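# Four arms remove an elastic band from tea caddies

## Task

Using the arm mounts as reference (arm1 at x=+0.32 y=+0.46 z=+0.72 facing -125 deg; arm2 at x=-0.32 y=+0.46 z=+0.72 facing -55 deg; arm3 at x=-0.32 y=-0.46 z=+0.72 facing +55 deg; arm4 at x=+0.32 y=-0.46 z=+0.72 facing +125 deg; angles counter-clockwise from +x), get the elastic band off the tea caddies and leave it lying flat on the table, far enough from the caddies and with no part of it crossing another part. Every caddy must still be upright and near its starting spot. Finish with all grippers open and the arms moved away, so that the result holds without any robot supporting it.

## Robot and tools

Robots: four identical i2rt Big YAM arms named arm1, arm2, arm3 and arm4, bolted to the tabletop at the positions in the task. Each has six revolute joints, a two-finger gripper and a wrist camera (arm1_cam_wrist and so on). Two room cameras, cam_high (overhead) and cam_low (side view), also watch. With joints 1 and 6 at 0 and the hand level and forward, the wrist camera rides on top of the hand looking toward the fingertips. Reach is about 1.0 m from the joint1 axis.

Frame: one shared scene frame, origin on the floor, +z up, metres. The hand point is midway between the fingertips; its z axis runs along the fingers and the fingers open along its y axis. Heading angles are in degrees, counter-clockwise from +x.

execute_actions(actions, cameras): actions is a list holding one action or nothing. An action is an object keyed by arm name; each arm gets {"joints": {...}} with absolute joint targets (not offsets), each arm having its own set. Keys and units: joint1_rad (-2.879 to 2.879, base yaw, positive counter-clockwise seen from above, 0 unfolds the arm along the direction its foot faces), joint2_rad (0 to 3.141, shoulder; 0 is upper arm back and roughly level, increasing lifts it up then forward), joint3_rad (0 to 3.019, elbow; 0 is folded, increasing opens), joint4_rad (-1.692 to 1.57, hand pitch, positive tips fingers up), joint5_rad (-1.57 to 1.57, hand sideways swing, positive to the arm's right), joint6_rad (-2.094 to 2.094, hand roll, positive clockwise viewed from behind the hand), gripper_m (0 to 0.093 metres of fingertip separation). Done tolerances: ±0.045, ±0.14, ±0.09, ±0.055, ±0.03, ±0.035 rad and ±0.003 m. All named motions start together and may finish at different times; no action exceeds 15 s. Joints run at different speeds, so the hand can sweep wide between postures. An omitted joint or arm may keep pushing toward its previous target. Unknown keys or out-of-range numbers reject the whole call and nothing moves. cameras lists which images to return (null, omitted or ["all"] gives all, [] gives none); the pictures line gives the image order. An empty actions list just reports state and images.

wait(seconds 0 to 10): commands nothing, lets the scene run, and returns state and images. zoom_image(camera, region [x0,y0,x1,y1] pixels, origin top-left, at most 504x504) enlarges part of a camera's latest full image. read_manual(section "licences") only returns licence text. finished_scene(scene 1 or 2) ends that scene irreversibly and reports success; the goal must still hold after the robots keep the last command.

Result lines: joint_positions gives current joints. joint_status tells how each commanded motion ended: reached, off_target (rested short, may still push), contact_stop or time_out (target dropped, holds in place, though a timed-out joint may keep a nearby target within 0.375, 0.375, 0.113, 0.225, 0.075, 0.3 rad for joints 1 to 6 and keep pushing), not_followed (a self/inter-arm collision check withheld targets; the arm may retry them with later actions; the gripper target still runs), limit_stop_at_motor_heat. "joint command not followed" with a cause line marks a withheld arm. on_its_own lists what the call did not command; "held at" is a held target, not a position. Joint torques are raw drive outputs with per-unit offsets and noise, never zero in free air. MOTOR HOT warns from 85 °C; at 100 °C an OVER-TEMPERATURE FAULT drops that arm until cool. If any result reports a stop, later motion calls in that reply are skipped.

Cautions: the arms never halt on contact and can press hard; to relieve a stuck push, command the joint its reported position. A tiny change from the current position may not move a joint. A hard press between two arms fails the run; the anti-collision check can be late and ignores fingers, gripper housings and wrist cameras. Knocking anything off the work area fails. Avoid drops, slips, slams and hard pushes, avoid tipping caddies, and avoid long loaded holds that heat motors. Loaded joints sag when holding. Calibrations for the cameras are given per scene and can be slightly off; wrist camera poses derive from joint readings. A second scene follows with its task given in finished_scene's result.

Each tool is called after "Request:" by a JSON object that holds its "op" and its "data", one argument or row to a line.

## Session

Request:
{"op": "execute_actions", "data": {
  "actions": []
}}

Scene clock: 0.00 s.
Joint torques (N m, as the arm reports them, + toward a larger angle): no reading
Motor temperatures (°C, as the motors report them): arm1=[22 23 31 25 23 21] | arm2=[21 25 30 22 21 23] | arm3=[24 24 32 20 22 25] | arm4=[23 27 29 25 24 22]
arm1.joint_positions: joint1_rad=+0.008 joint2_rad=+0.436 joint3_rad=+1.462 joint4_rad=-1.535 joint5_rad=-0.004 joint6_rad=-0.014 gripper_m=+0.095
arm1.joint_status: not commanded
arm1.hand: x=+0.2546 y=+0.3594 z=+1.3375 quat_wxyz=(-0.248, -0.750, -0.426, +0.441) (m; scene frame)
arm2.joint_positions: joint1_rad=-0.016 joint2_rad=+0.449 joint3_rad=+1.480 joint4_rad=-1.528 joint5_rad=+0.013 joint6_rad=-0.003 gripper_m=+0.095
arm2.joint_status: not commanded
arm2.hand: x=-0.2566 y=+0.3594 z=+1.3356 quat_wxyz=(-0.443, -0.422, -0.747, +0.262) (m; scene frame)
arm3.joint_positions: joint1_rad=+0.016 joint2_rad=+0.427 joint3_rad=+1.477 joint4_rad=-1.534 joint5_rad=+0.000 joint6_rad=+0.006 gripper_m=+0.094
arm3.joint_status: not commanded
arm3.hand: x=-0.2600 y=-0.3704 z=+1.3029 quat_wxyz=(-0.460, +0.399, -0.754, -0.246) (m; scene frame)
arm4.joint_positions: joint1_rad=+0.008 joint2_rad=+0.446 joint3_rad=+1.463 joint4_rad=-1.528 joint5_rad=-0.012 joint6_rad=-0.003 gripper_m=+0.094
arm4.joint_status: not commanded
arm4.hand: x=+0.2445 y=-0.3602 z=+1.3620 quat_wxyz=(-0.226, +0.771, -0.387, -0.452) (m; scene frame)
pictures: arm1_cam_wrist, arm2_cam_wrist, arm3_cam_wrist, arm4_cam_wrist, cam_high, cam_low
Images, in order (width x height): arm1_cam_wrist 504x504, arm2_cam_wrist 504x504, arm3_cam_wrist 504x504, arm4_cam_wrist 504x504, cam_high 504x504, cam_low 504x504.

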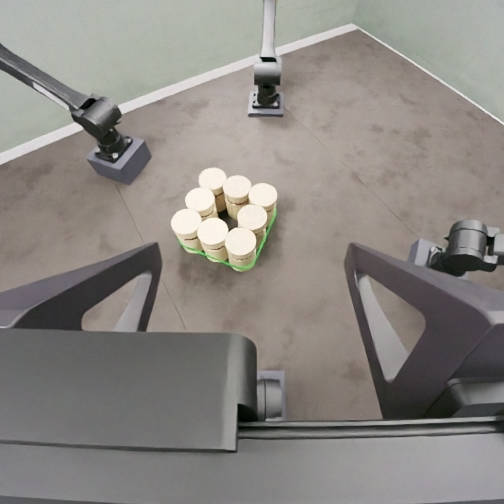

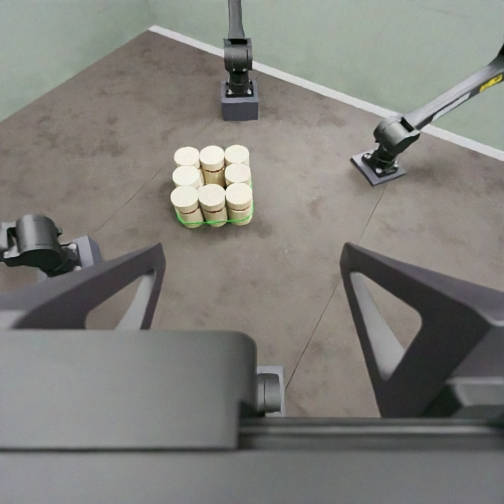

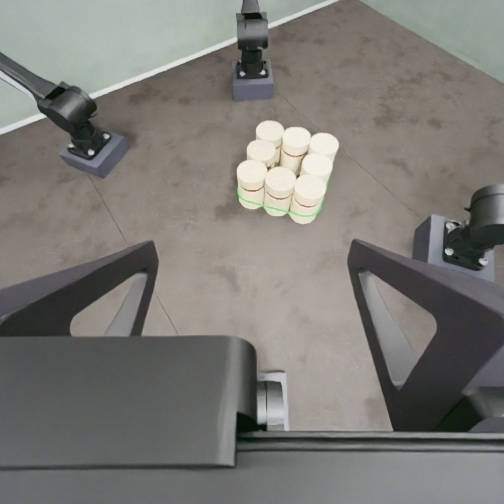

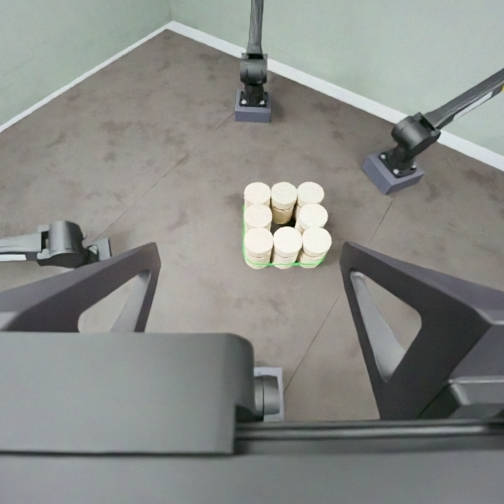

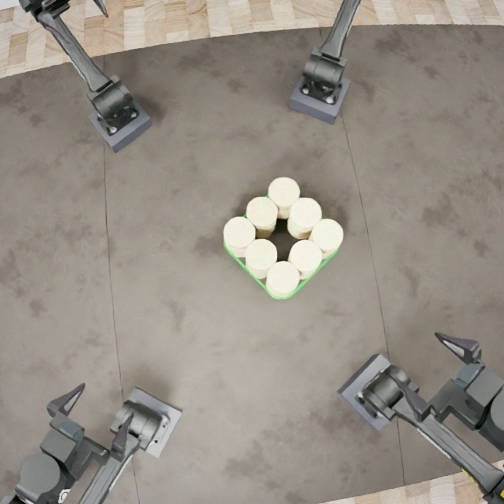

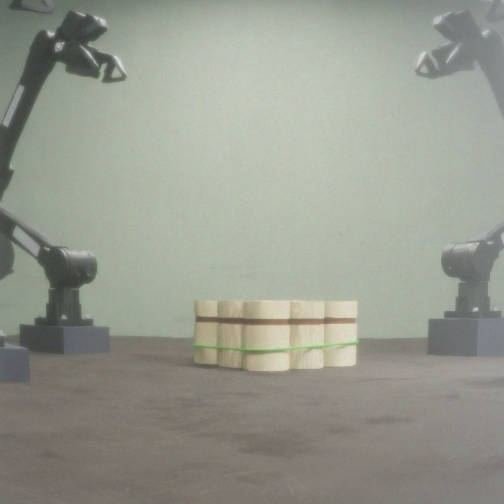

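Request:
{"op": "zoom_image", "data": {
  "camera": "cam_high",
  "region": [205, 160, 365, 320]
}}

Request:
{"op": "zoom_image", "data": {
  "camera": "cam_low",
  "region": [180, 285, 372, 385]
}}

Region (205, 160, 365, 320) of cam_high's 504x504 image, scaled by 3.150, with more detail than that image has.

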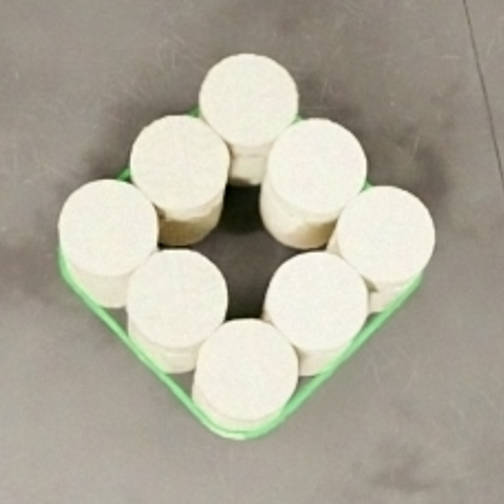

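Region (180, 285, 372, 385) of cam_low's 504x504 image, scaled by 2.625, with more detail than that image has; it fills the top 262 rows of this view, and the rest is white.

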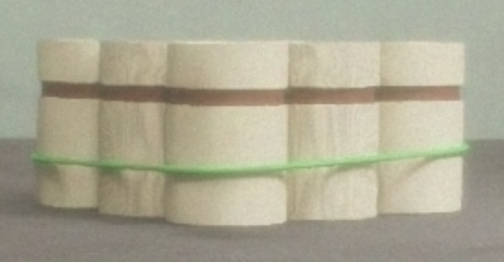

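Request:
{"op": "execute_actions", "data": {
  "actions": [
    {"arm1":{"joints":{"joint1_rad":0.527,"joint2_rad":0.91,"joint3_rad":0.433,"joint4_rad":-0.59,"joint5_rad":0.523,"joint6_rad":-0.832,"gripper_m":0.016}},"arm2":{"joints":{"joint1_rad":0.163,"joint2_rad":1.14,"joint3_rad":0.671,"joint4_rad":-0.39,"joint5_rad":0.039,"joint6_rad":-1.541,"gripper_m":0.016}},"arm3":{"joints":{"joint1_rad":-0.148,"joint2_rad":1.03,"joint3_rad":0.737,"joint4_rad":-0.575,"joint5_rad":0.115,"joint6_rad":-1.447,"gripper_m":0.016}},"arm4":{"joints":{"joint1_rad":-0.564,"joint2_rad":0.99,"joint3_rad":0.394,"joint4_rad":-0.357,"joint5_rad":-0.370,"joint6_rad":1.105,"gripper_m":0.016}}}
  ]
}}

Scene clock: 122.13 s.
Joint torques (N m, as the arm reports them, + toward a larger angle): arm1=[-0.49 -3.59  7.57  1.82  0.3  -0.1 ] | arm2=[ 0.71 -6.36  8.12  1.91  0.02 -0.16] | arm3=[-0.49 -6.63  9.65  2.55  0.19  0.03] | arm4=[-0.65 -4.86  9.19  2.29 -0.25 -0.13]
Motor temperatures (°C, as the motors report them): arm1=[22 23 33 26 23 21] | arm2=[21 25 32 23 21 23] | arm3=[24 24 34 21 22 25] | arm4=[23 27 32 26 24 22]
arm1.joint_positions: joint1_rad=+0.526 joint2_rad=+0.916 joint3_rad=+0.431 joint4_rad=-0.608 joint5_rad=+0.521 joint6_rad=-0.818 gripper_m=+0.016
arm1.joint_status: all done
arm1.hand: x=+0.2241 y=+0.1778 z=+0.8753 quat_wxyz=(+0.151, -0.417, -0.844, +0.302) (m; scene frame)
arm2.joint_positions: joint1_rad=+0.155 joint2_rad=+1.150 joint3_rad=+0.670 joint4_rad=-0.417 joint5_rad=+0.037 joint6_rad=-1.523 gripper_m=+0.016
arm2.joint_status: all done
arm2.hand: x=-0.0490 y=+0.1382 z=+0.9059 quat_wxyz=(-0.103, +0.304, -0.893, +0.317) (m; scene frame)
arm3.joint_positions: joint1_rad=-0.137 joint2_rad=+1.045 joint3_rad=+0.733 joint4_rad=-0.599 joint5_rad=+0.112 joint6_rad=-1.436 gripper_m=+0.016
arm3.joint_status: all done
arm3.hand: x=-0.0326 y=-0.1776 z=+0.9207 quat_wxyz=(-0.296, +0.846, -0.418, +0.149) (m; scene frame)
arm4.joint_positions: joint1_rad=-0.566 joint2_rad=+1.000 joint3_rad=+0.394 joint4_rad=-0.376 joint5_rad=-0.368 joint6_rad=+1.096 gripper_m=+0.016
arm4.joint_status: all done
arm4.hand: x=+0.2409 y=-0.1453 z=+0.8754 quat_wxyz=(+0.111, +0.298, -0.894, -0.315) (m; scene frame)
pictures: arm1_cam_wrist, arm2_cam_wrist, arm3_cam_wrist, arm4_cam_wrist, cam_high, cam_low
camera_calibration (this result's frames):
arm1_cam_wrist: T_world_to_cam=[[-0.617586, -0.47221, 0.628972, -0.328467], [-0.209664, 0.869613, 0.447006, -0.494344], [-0.758043, 0.144192, -0.636066, 0.825586], [0, 0, 0, 1]] pos_world=[0.319327, 0.15574, 0.952698]
arm2_cam_wrist: T_world_to_cam=[[0.46754, -0.608709, 0.640999, -0.47593], [-0.87191, -0.198179, 0.44777, -0.411666], [-0.145529, -0.768244, -0.623396, 0.783812], [0, 0, 0, 1]] pos_world=[-0.0223527, 0.230872, 0.978027]
arm3_cam_wrist: T_world_to_cam=[[0.618603, 0.465127, 0.633235, -0.481925], [0.196932, -0.872008, 0.44813, -0.550342], [0.760623, -0.15251, -0.631025, 0.705067], [0, 0, 0, 1]] pos_world=[-0.129791, -0.148216, 0.996712]
arm4_cam_wrist: T_world_to_cam=[[0.467765, -0.62025, -0.629671, 0.351097], [-0.425387, -0.782464, 0.454748, -0.405063], [-0.774753, 0.0551384, -0.629856, 0.87284], [0, 0, 0, 1]] pos_world=[0.339696, -0.147307, 0.955041]
Images, in order (width x height): arm1_cam_wrist 504x504, arm2_cam_wrist 504x504, arm3_cam_wrist 504x504, arm4_cam_wrist 504x504, cam_high 504x504, cam_low 504x504.

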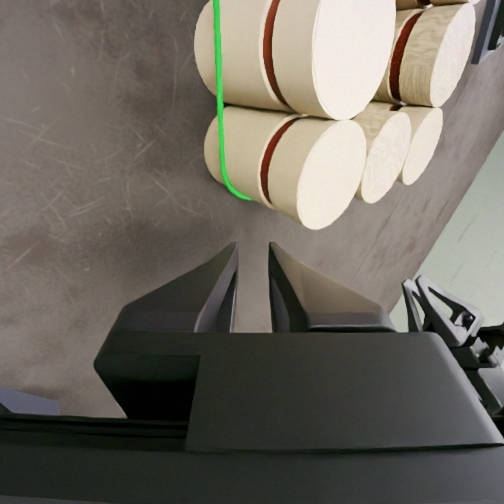

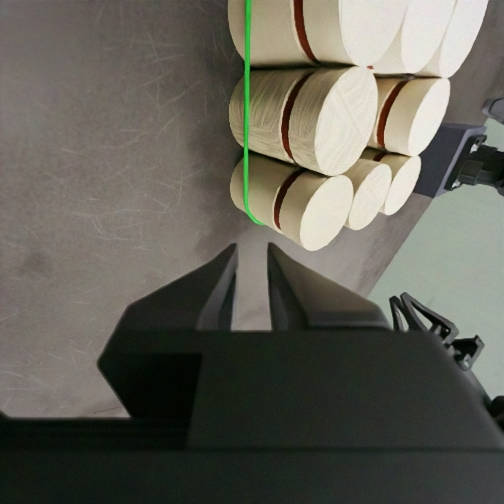

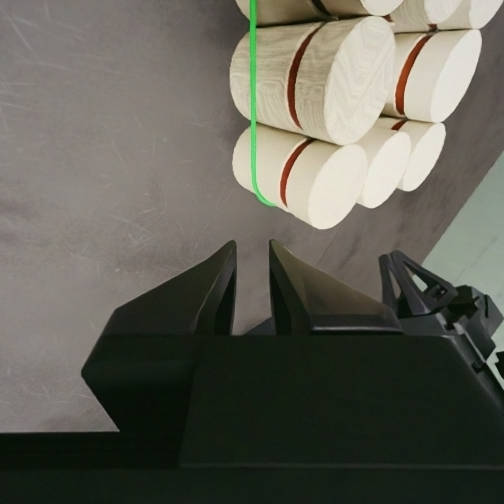

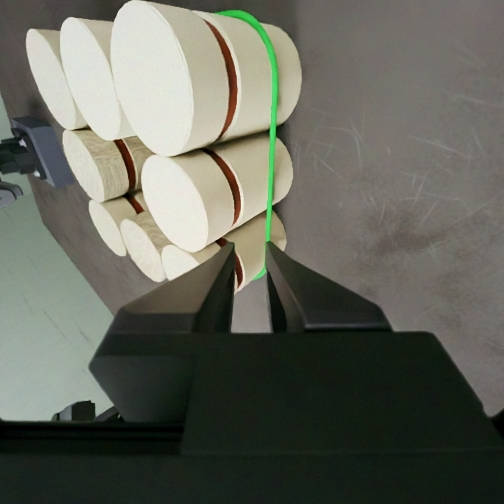

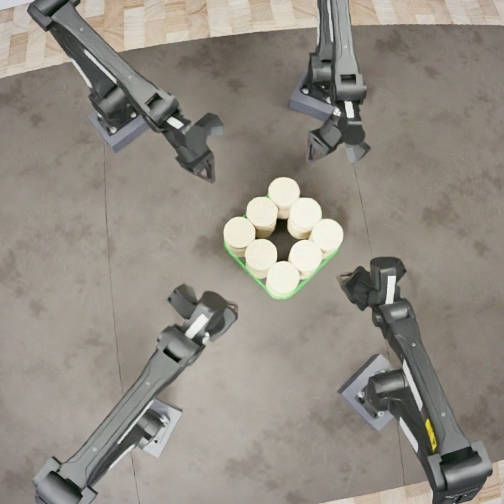

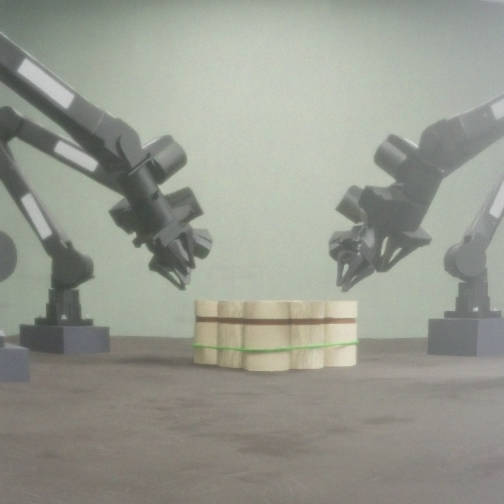

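Request:
{"op": "execute_actions", "data": {
  "actions": []
}}

Scene clock: 149.57 s.
Joint torques (N m, as the arm reports them, + toward a larger angle): arm1=[-0.47 -3.6   7.62  1.82  0.3  -0.1 ] | arm2=[ 0.57 -6.66  8.1   2.02  0.01 -0.14] | arm3=[-0.47 -6.43  9.67  2.52  0.19 -0.03] | arm4=[-0.76 -4.94  9.17  2.21 -0.27 -0.11]
Motor temperatures (°C, as the motors report them): arm1=[22 23 34 26 23 21] | arm2=[21 25 33 23 21 23] | arm3=[24 24 36 21 22 25] | arm4=[23 27 32 26 24 22]
arm1.joint_positions: joint1_rad=+0.526 joint2_rad=+0.916 joint3_rad=+0.431 joint4_rad=-0.608 joint5_rad=+0.521 joint6_rad=-0.818 gripper_m=+0.016
arm1.joint_status: all done
arm1.hand: x=+0.2241 y=+0.1778 z=+0.8753 quat_wxyz=(+0.151, -0.417, -0.844, +0.302) (m; scene frame)
arm2.joint_positions: joint1_rad=+0.155 joint2_rad=+1.150 joint3_rad=+0.670 joint4_rad=-0.417 joint5_rad=+0.037 joint6_rad=-1.524 gripper_m=+0.016
arm2.joint_status: all done
arm2.hand: x=-0.0490 y=+0.1382 z=+0.9059 quat_wxyz=(-0.103, +0.304, -0.892, +0.317) (m; scene frame)
arm3.joint_positions: joint1_rad=-0.137 joint2_rad=+1.045 joint3_rad=+0.733 joint4_rad=-0.599 joint5_rad=+0.112 joint6_rad=-1.437 gripper_m=+0.016
arm3.joint_status: all done
arm3.hand: x=-0.0326 y=-0.1776 z=+0.9207 quat_wxyz=(-0.296, +0.846, -0.418, +0.149) (m; scene frame)
arm4.joint_positions: joint1_rad=-0.566 joint2_rad=+1.000 joint3_rad=+0.394 joint4_rad=-0.376 joint5_rad=-0.368 joint6_rad=+1.096 gripper_m=+0.016
arm4.joint_status: all done
arm4.hand: x=+0.2409 y=-0.1453 z=+0.8754 quat_wxyz=(+0.111, +0.298, -0.894, -0.315) (m; scene frame)
pictures: arm1_cam_wrist, arm2_cam_wrist, arm3_cam_wrist, arm4_cam_wrist, cam_high, cam_low
camera_calibration (this result's frames):
arm1_cam_wrist: T_world_to_cam=[[-0.617586, -0.47221, 0.628972, -0.328467], [-0.209664, 0.869613, 0.447006, -0.494344], [-0.758043, 0.144192, -0.636066, 0.825586], [0, 0, 0, 1]] pos_world=[0.319327, 0.15574, 0.952698]
arm2_cam_wrist: T_world_to_cam=[[0.468148, -0.608247, 0.640994, -0.475959], [-0.87162, -0.198568, 0.448162, -0.411954], [-0.145312, -0.768509, -0.62312, 0.783608], [0, 0, 0, 1]] pos_world=[-0.0223799, 0.230909, 0.97799]
arm3_cam_wrist: T_world_to_cam=[[0.618374, 0.465432, 0.633236, -0.481878], [0.197127, -0.871864, 0.448324, -0.550489], [0.760759, -0.152404, -0.630887, 0.704963], [0, 0, 0, 1]] pos_world=[-0.12981, -0.148231, 0.996692]
arm4_cam_wrist: T_world_to_cam=[[0.467765, -0.62025, -0.629671, 0.351097], [-0.425387, -0.782464, 0.454748, -0.405063], [-0.774753, 0.0551384, -0.629856, 0.87284], [0, 0, 0, 1]] pos_world=[0.339696, -0.147307, 0.955041]
Images, in order (width x height): arm1_cam_wrist 504x504, arm2_cam_wrist 504x504, arm3_cam_wrist 504x504, arm4_cam_wrist 504x504, cam_high 504x504, cam_low 504x504.

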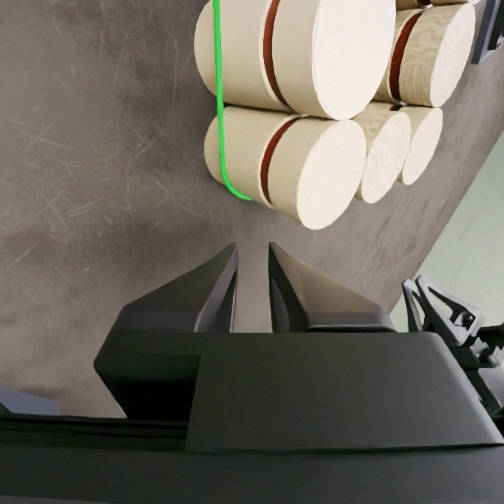

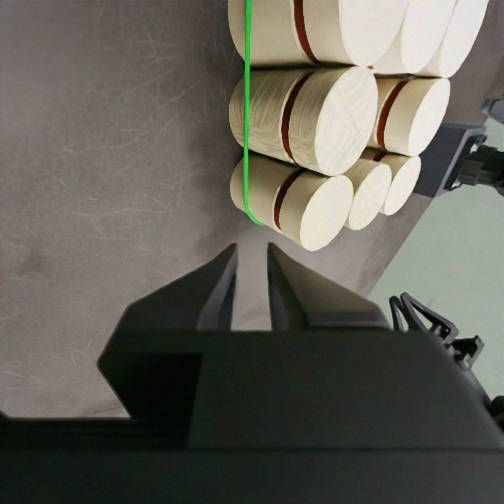

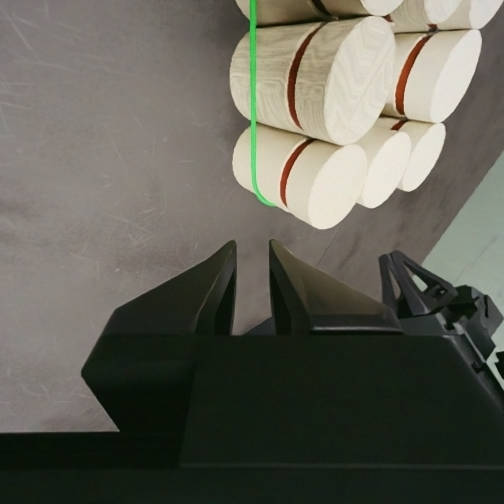

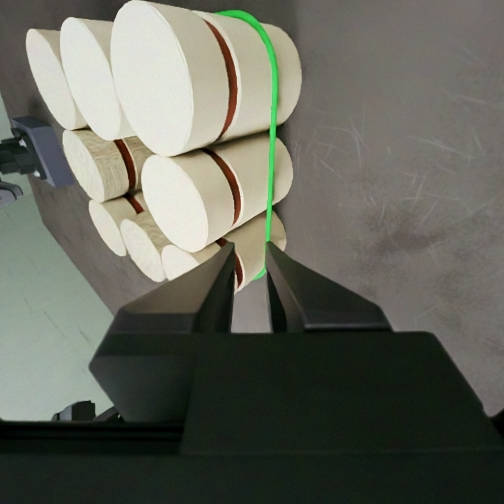

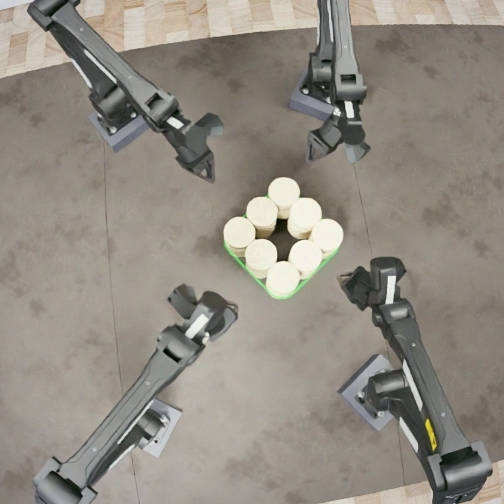

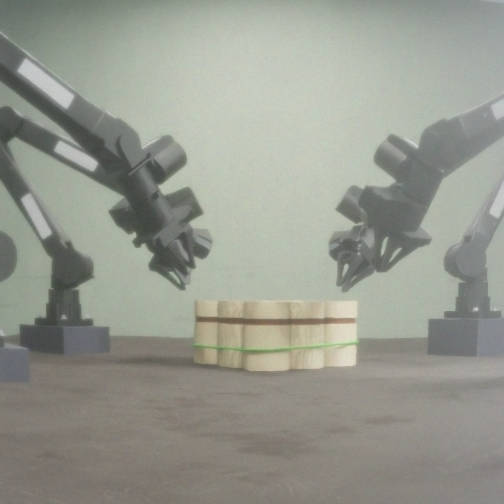

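Request:
{"op": "execute_actions", "data": {
  "actions": [
    {"arm1":{"joints":{"joint1_rad":0.511,"joint2_rad":1.354,"joint4_rad":-0.138}},"arm2":{"joints":{"joint2_rad":1.602,"joint4_rad":0.061}},"arm3":{"joints":{"joint2_rad":1.492,"joint4_rad":-0.123}},"arm4":{"joints":{"joint1_rad":-0.551,"joint2_rad":1.430,"joint4_rad":0.095}}}
  ]
}}

Scene clock: 165.10 s.
Joint torques (N m, as the arm reports them, + toward a larger angle): arm1=[-1.36 -6.69  5.42  1.83  0.28 -0.1 ] | arm2=[ 0.47 -9.74  6.04  2.13  0.03 -0.13] | arm3=[  0.03 -11.13   7.55   2.39   0.19   0.02] | arm4=[-0.54 -7.72  6.24  2.35 -0.23 -0.13]
Motor temperatures (°C, as the motors report them): arm1=[22 23 34 26 23 21] | arm2=[21 25 33 23 21 23] | arm3=[24 24 36 21 22 25] | arm4=[23 26 32 26 24 22]
arm1.joint_positions: joint1_rad=+0.520 joint2_rad=+1.358 joint3_rad=+0.431 joint4_rad=-0.156 joint5_rad=+0.521 joint6_rad=-0.818 gripper_m=+0.016
arm1.joint_status: all done
arm1.hand: x=+0.2207 y=+0.1216 z=+0.7918 quat_wxyz=(+0.150, -0.420, -0.841, +0.306) (m; scene frame)
arm2.joint_positions: joint1_rad=+0.155 joint2_rad=+1.592 joint3_rad=+0.669 joint4_rad=+0.033 joint5_rad=+0.037 joint6_rad=-1.524 gripper_m=+0.016
arm2.joint_status: all done
arm2.hand: x=-0.0093 y=+0.0905 z=+0.7827 quat_wxyz=(-0.104, +0.304, -0.891, +0.320) (m; scene frame)
arm3.joint_positions: joint1_rad=-0.137 joint2_rad=+1.490 joint3_rad=+0.733 joint4_rad=-0.148 joint5_rad=+0.112 joint6_rad=-1.437 gripper_m=+0.016
arm3.joint_status: all done
arm3.hand: x=+0.0250 y=-0.1152 z=+0.7987 quat_wxyz=(-0.299, +0.845, -0.418, +0.150) (m; scene frame)
arm4.joint_positions: joint1_rad=-0.557 joint2_rad=+1.432 joint3_rad=+0.394 joint4_rad=+0.077 joint5_rad=-0.368 joint6_rad=+1.096 gripper_m=+0.016
arm4.joint_status: all done
arm4.hand: x=+0.2354 y=-0.0997 z=+0.7958 quat_wxyz=(+0.110, +0.303, -0.889, -0.324) (m; scene frame)
pictures: arm1_cam_wrist, arm2_cam_wrist, arm3_cam_wrist, arm4_cam_wrist, cam_high, cam_low
camera_calibration (this result's frames):
arm1_cam_wrist: T_world_to_cam=[[-0.619531, -0.462835, 0.634007, -0.309229], [-0.204697, 0.874992, 0.438734, -0.404059], [-0.757813, 0.14203, -0.636826, 0.778848], [0, 0, 0, 1]] pos_world=[0.315934, 0.0998069, 0.869318]
arm2_cam_wrist: T_world_to_cam=[[0.465443, -0.604454, 0.646528, -0.449403], [-0.87358, -0.196375, 0.445304, -0.329612], [-0.142204, -0.772057, -0.61944, 0.673399], [0, 0, 0, 1]] pos_world=[0.0169884, 0.183532, 0.854459]
arm3_cam_wrist: T_world_to_cam=[[0.615183, 0.462527, 0.63845, -0.473755], [0.195241, -0.873974, 0.445028, -0.450282], [0.763826, -0.149123, -0.627958, 0.591664], [0, 0, 0, 1]] pos_world=[-0.0725685, -0.0861793, 0.874397]
arm4_cam_wrist: T_world_to_cam=[[0.471749, -0.603115, -0.643199, 0.34346], [-0.418017, -0.795263, 0.43911, -0.326112], [-0.776347, 0.0617187, -0.627277, 0.814912], [0, 0, 0, 1]] pos_world=[0.334307, -0.102494, 0.875288]
Images, in order (width x height): arm1_cam_wrist 504x504, arm2_cam_wrist 504x504, arm3_cam_wrist 504x504, arm4_cam_wrist 504x504, cam_high 504x504, cam_low 504x504.

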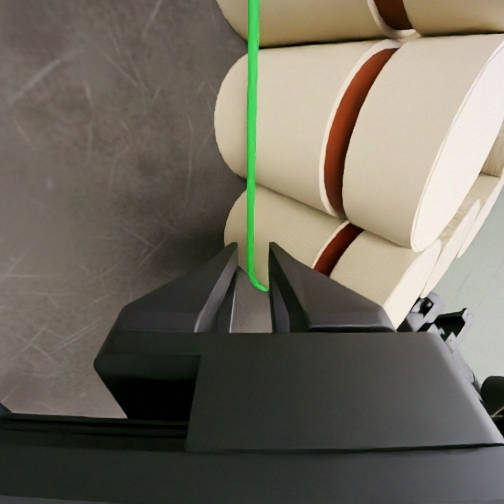

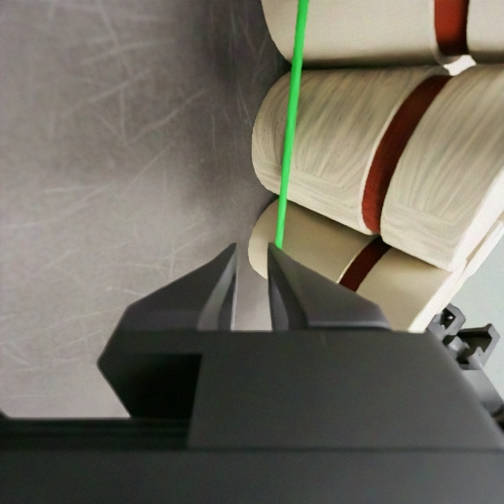

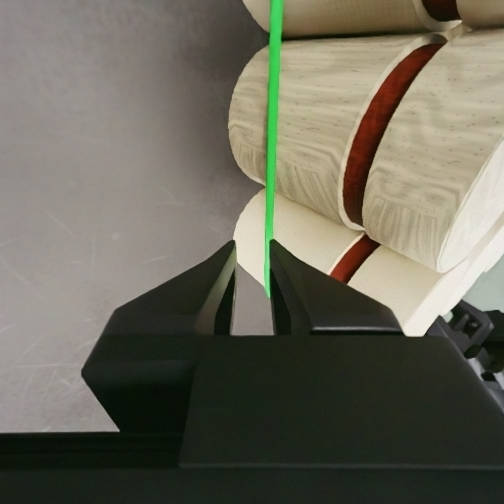

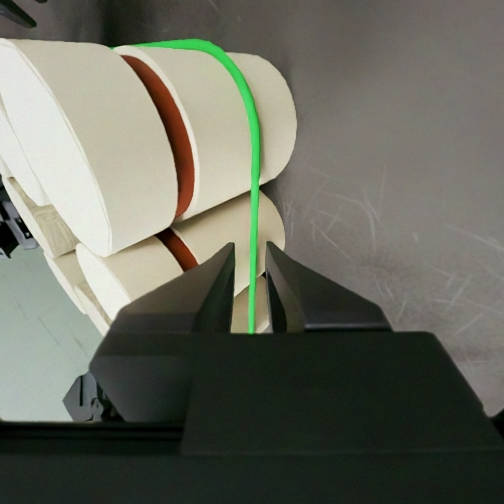

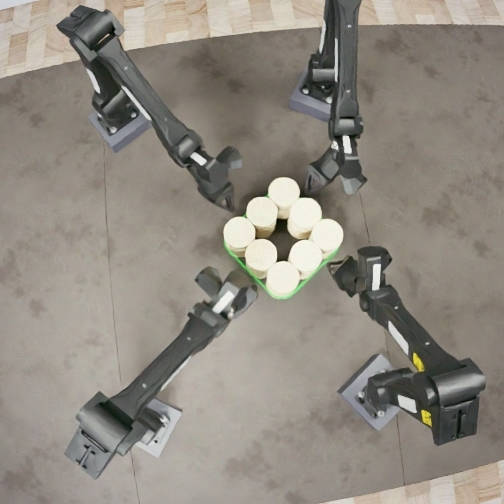

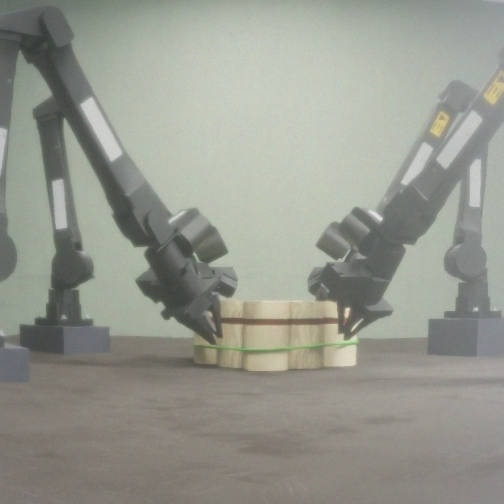

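Request:
{"op": "zoom_image", "data": {
  "camera": "arm1_cam_wrist",
  "region": [180, 0, 480, 300]
}}

Request:
{"op": "zoom_image", "data": {
  "camera": "cam_high",
  "region": [200, 150, 380, 330]
}}

Region (180, 0, 480, 300) of arm1_cam_wrist's 504x504 image, scaled by 1.680, with more detail than that image has.

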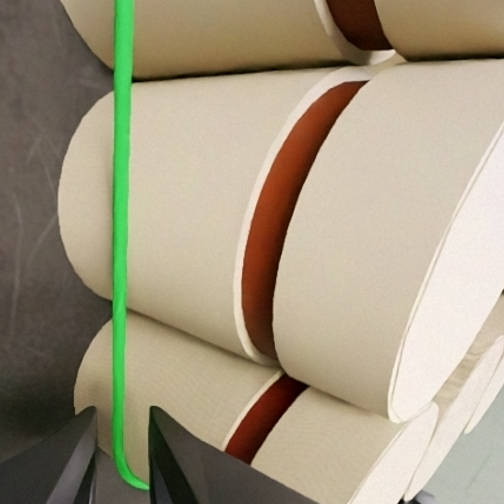

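Region (200, 150, 380, 330) of cam_high's 504x504 image, scaled by 2.800, with more detail than that image has.

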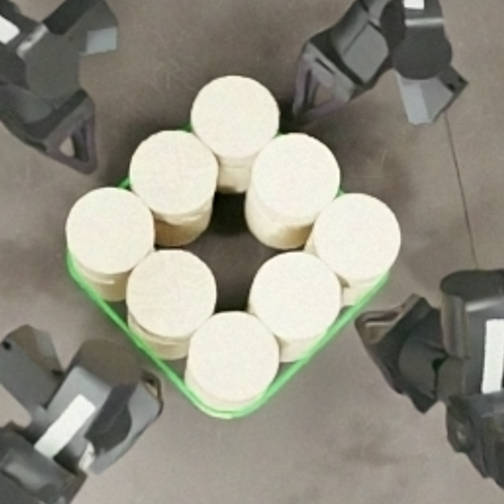

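Request:
{"op": "zoom_image", "data": {
  "camera": "arm2_cam_wrist",
  "region": [200, 0, 500, 300]
}}

Request:
{"op": "zoom_image", "data": {
  "camera": "arm3_cam_wrist",
  "region": [200, 0, 500, 300]
}}

Request:
{"op": "zoom_image", "data": {
  "camera": "arm4_cam_wrist",
  "region": [30, 0, 330, 300]
}}

Region (200, 0, 500, 300) of arm2_cam_wrist's 504x504 image, scaled by 1.680, with more detail than that image has.

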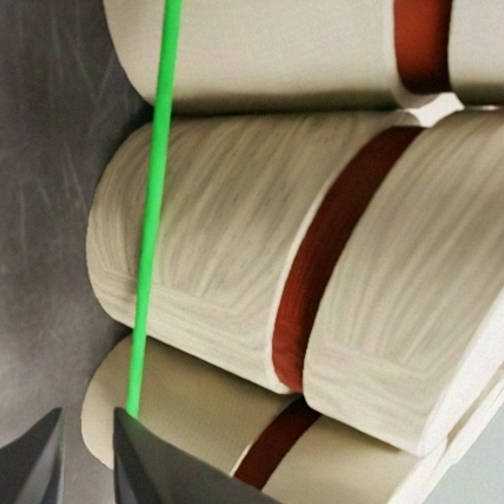

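Region (200, 0, 500, 300) of arm3_cam_wrist's 504x504 image, scaled by 1.680, with more detail than that image has.

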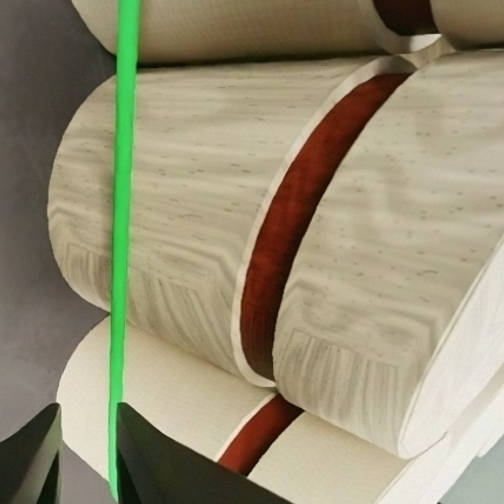

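Region (30, 0, 330, 300) of arm4_cam_wrist's 504x504 image, scaled by 1.680, with more detail than that image has.

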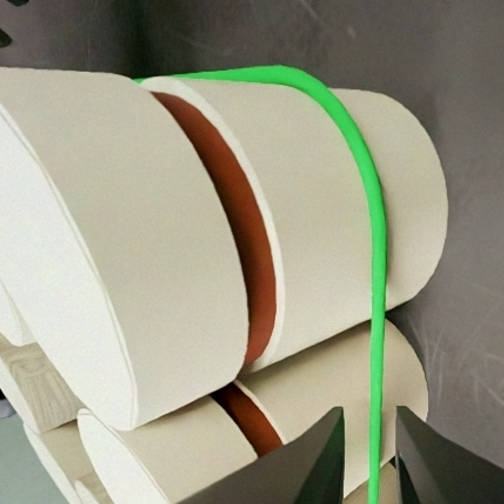

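Request:
{"op": "execute_actions", "data": {
  "actions": [
    {"arm1":{"joints":{"joint1_rad":0.487,"joint2_rad":1.493,"joint4_rad":0.0565}},"arm2":{"joints":{"joint2_rad":1.707,"joint3_rad":0.802,"joint4_rad":0.075}},"arm3":{"joints":{"joint2_rad":1.572,"joint4_rad":0.015}},"arm4":{"joints":{"joint1_rad":-0.539,"joint2_rad":1.567,"joint4_rad":0.282}}}
  ]
}}

Scene clock: 286.00 s.
Joint torques (N m, as the arm reports them, + toward a larger angle): arm1=[-1.14 -7.8   4.56  1.92  0.26 -0.09] | arm2=[ -0.41 -10.75   7.97   1.99  -0.01  -0.1 ] | arm3=[-0.57 -9.81  7.18  2.63  0.22  0.01] | arm4=[-0.34 -8.36  5.19  2.36 -0.25 -0.12]
Motor temperatures (°C, as the motors report them): arm1=[22 23 32 26 23 21] | arm2=[21 25 31 23 21 23] | arm3=[24 25 34 21 22 25] | arm4=[23 27 30 26 24 22]
arm1.joint_positions: joint1_rad=+0.493 joint2_rad=+1.502 joint3_rad=+0.431 joint4_rad=+0.038 joint5_rad=+0.521 joint6_rad=-0.818 gripper_m=+0.016
arm1.joint_status: all done
arm1.hand: x=+0.2104 y=+0.1055 z=+0.7657 quat_wxyz=(+0.145, -0.434, -0.827, +0.326) (m; scene frame)
arm2.joint_positions: joint1_rad=+0.155 joint2_rad=+1.691 joint3_rad=+0.773 joint4_rad=+0.050 joint5_rad=+0.038 joint6_rad=-1.524 gripper_m=+0.016
arm2.joint_status: all done
arm2.hand: x=+0.0186 y=+0.0580 z=+0.7783 quat_wxyz=(-0.108, +0.302, -0.888, +0.330) (m; scene frame)
arm3.joint_positions: joint1_rad=-0.137 joint2_rad=+1.560 joint3_rad=+0.733 joint4_rad=-0.010 joint5_rad=+0.112 joint6_rad=-1.437 gripper_m=+0.016
arm3.joint_status: all done
arm3.hand: x=+0.0389 y=-0.1002 z=+0.7873 quat_wxyz=(-0.330, +0.833, -0.414, +0.159) (m; scene frame)
arm4.joint_positions: joint1_rad=-0.545 joint2_rad=+1.572 joint3_rad=+0.394 joint4_rad=+0.263 joint5_rad=-0.368 joint6_rad=+1.096 gripper_m=+0.016
arm4.joint_status: all done
arm4.hand: x=+0.2298 y=-0.0865 z=+0.7722 quat_wxyz=(+0.107, +0.310, -0.880, -0.344) (m; scene frame)
pictures: arm1_cam_wrist, arm2_cam_wrist, arm3_cam_wrist, arm4_cam_wrist, cam_high, cam_low
camera_calibration (this result's frames):
arm1_cam_wrist: T_world_to_cam=[[-0.629496, -0.413307, 0.657961, -0.328017], [-0.179232, 0.901195, 0.394619, -0.354941], [-0.756049, 0.130484, -0.641376, 0.761057], [0, 0, 0, 1]] pos_world=[0.305294, 0.0849937, 0.844013]
arm2_cam_wrist: T_world_to_cam=[[0.456089, -0.593367, 0.663249, -0.492612], [-0.879818, -0.18859, 0.436296, -0.302982], [-0.133801, -0.782528, -0.608069, 0.641112], [0, 0, 0, 1]] pos_world=[0.0438871, 0.15225, 0.848754]
arm3_cam_wrist: T_world_to_cam=[[0.584802, 0.4296, 0.688078, -0.523085], [0.175656, -0.895187, 0.409617, -0.408275], [0.791929, -0.11868, -0.598968, 0.555283], [0, 0, 0, 1]] pos_world=[-0.062128, -0.0748643, 0.859756]
arm4_cam_wrist: T_world_to_cam=[[0.47706, -0.567357, -0.671208, 0.362364], [-0.406455, -0.819563, 0.40387, -0.285159], [-0.779235, 0.0801455, -0.621586, 0.792823], [0, 0, 0, 1]] pos_world=[0.329021, -0.0916571, 0.851197]
Images, in order (width x height): arm1_cam_wrist 504x504, arm2_cam_wrist 504x504, arm3_cam_wrist 504x504, arm4_cam_wrist 504x504, cam_high 504x504, cam_low 504x504.

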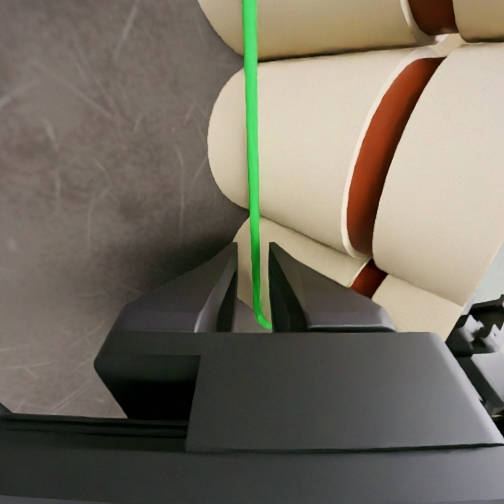

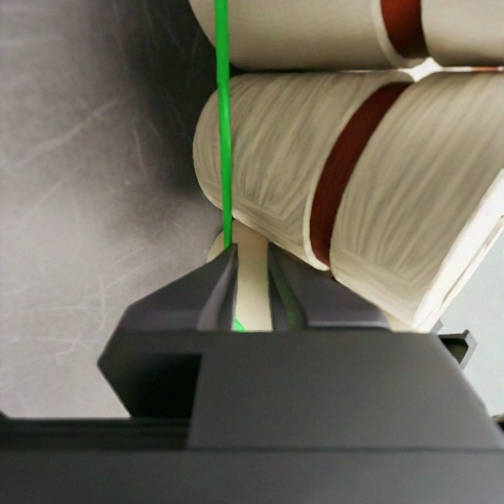

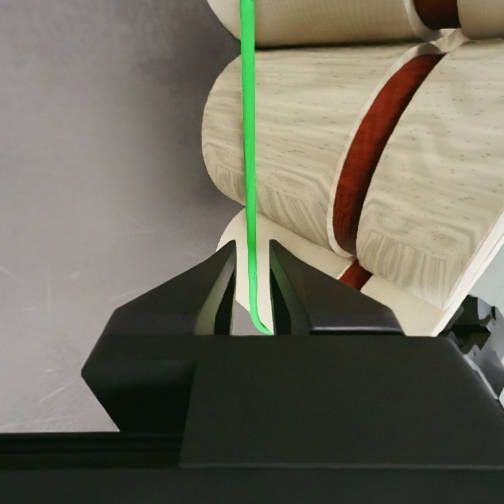

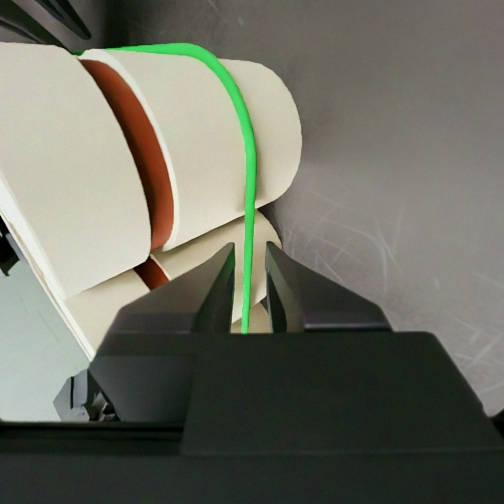

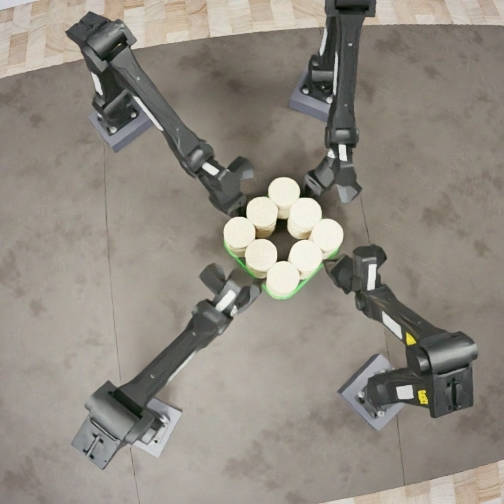

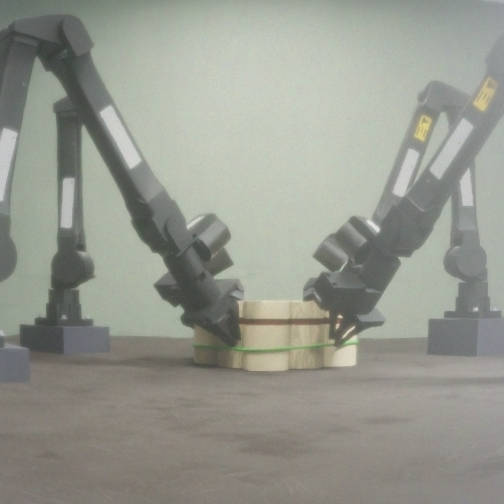

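Request:
{"op": "zoom_image", "data": {
  "camera": "arm2_cam_wrist",
  "region": [170, 30, 470, 330]
}}

Request:
{"op": "zoom_image", "data": {
  "camera": "cam_low",
  "region": [170, 270, 390, 400]
}}

Request:
{"op": "zoom_image", "data": {
  "camera": "cam_high",
  "region": [200, 150, 380, 330]
}}

Region (170, 30, 470, 330) of arm2_cam_wrist's 504x504 image, scaled by 1.680, with more detail than that image has.

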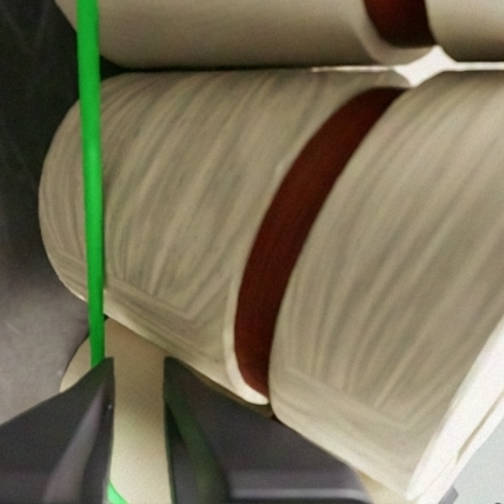

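Region (170, 270, 390, 400) of cam_low's 504x504 image, scaled by 2.291, with more detail than that image has; it fills the top 298 rows of this view, and the rest is white.

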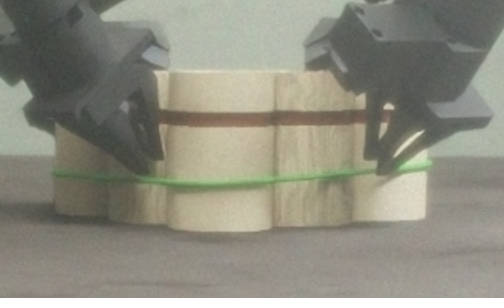

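Region (200, 150, 380, 330) of cam_high's 504x504 image, scaled by 2.800, with more detail than that image has.

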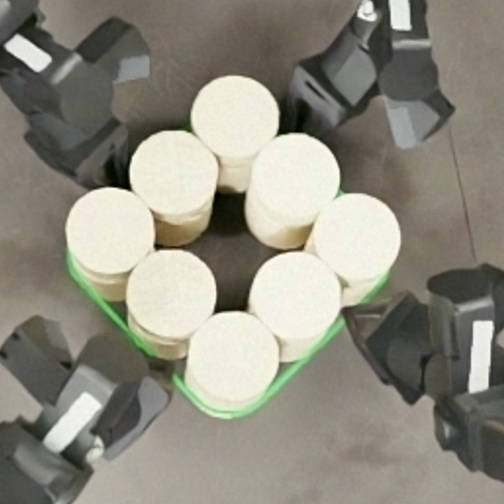

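Request:
{"op": "zoom_image", "data": {
  "camera": "arm1_cam_wrist",
  "region": [190, 30, 490, 330]
}}

Request:
{"op": "zoom_image", "data": {
  "camera": "arm3_cam_wrist",
  "region": [190, 30, 490, 330]
}}

Request:
{"op": "zoom_image", "data": {
  "camera": "arm4_cam_wrist",
  "region": [20, 30, 320, 330]
}}

Region (190, 30, 490, 330) of arm1_cam_wrist's 504x504 image, scaled by 1.680, with more detail than that image has.

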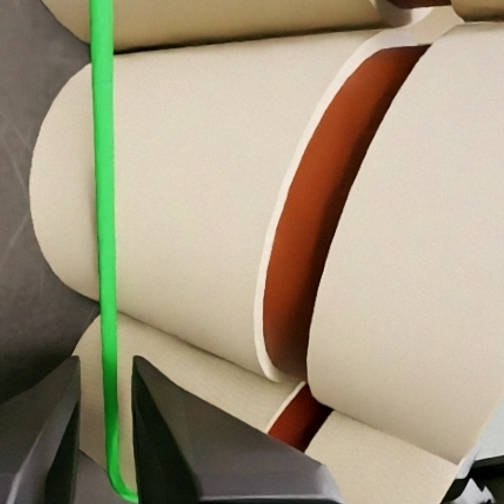

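Region (190, 30, 490, 330) of arm3_cam_wrist's 504x504 image, scaled by 1.680, with more detail than that image has.

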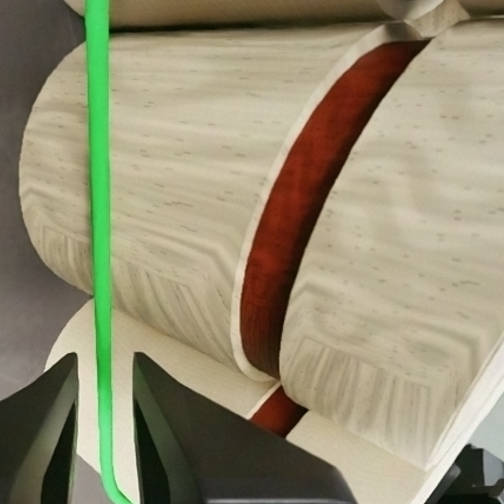

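Region (20, 30, 320, 330) of arm4_cam_wrist's 504x504 image, scaled by 1.680, with more detail than that image has.

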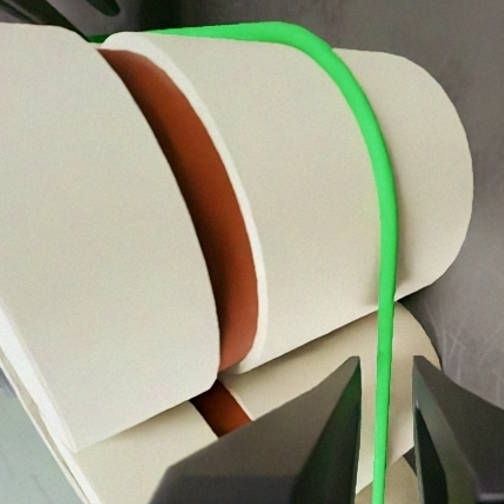

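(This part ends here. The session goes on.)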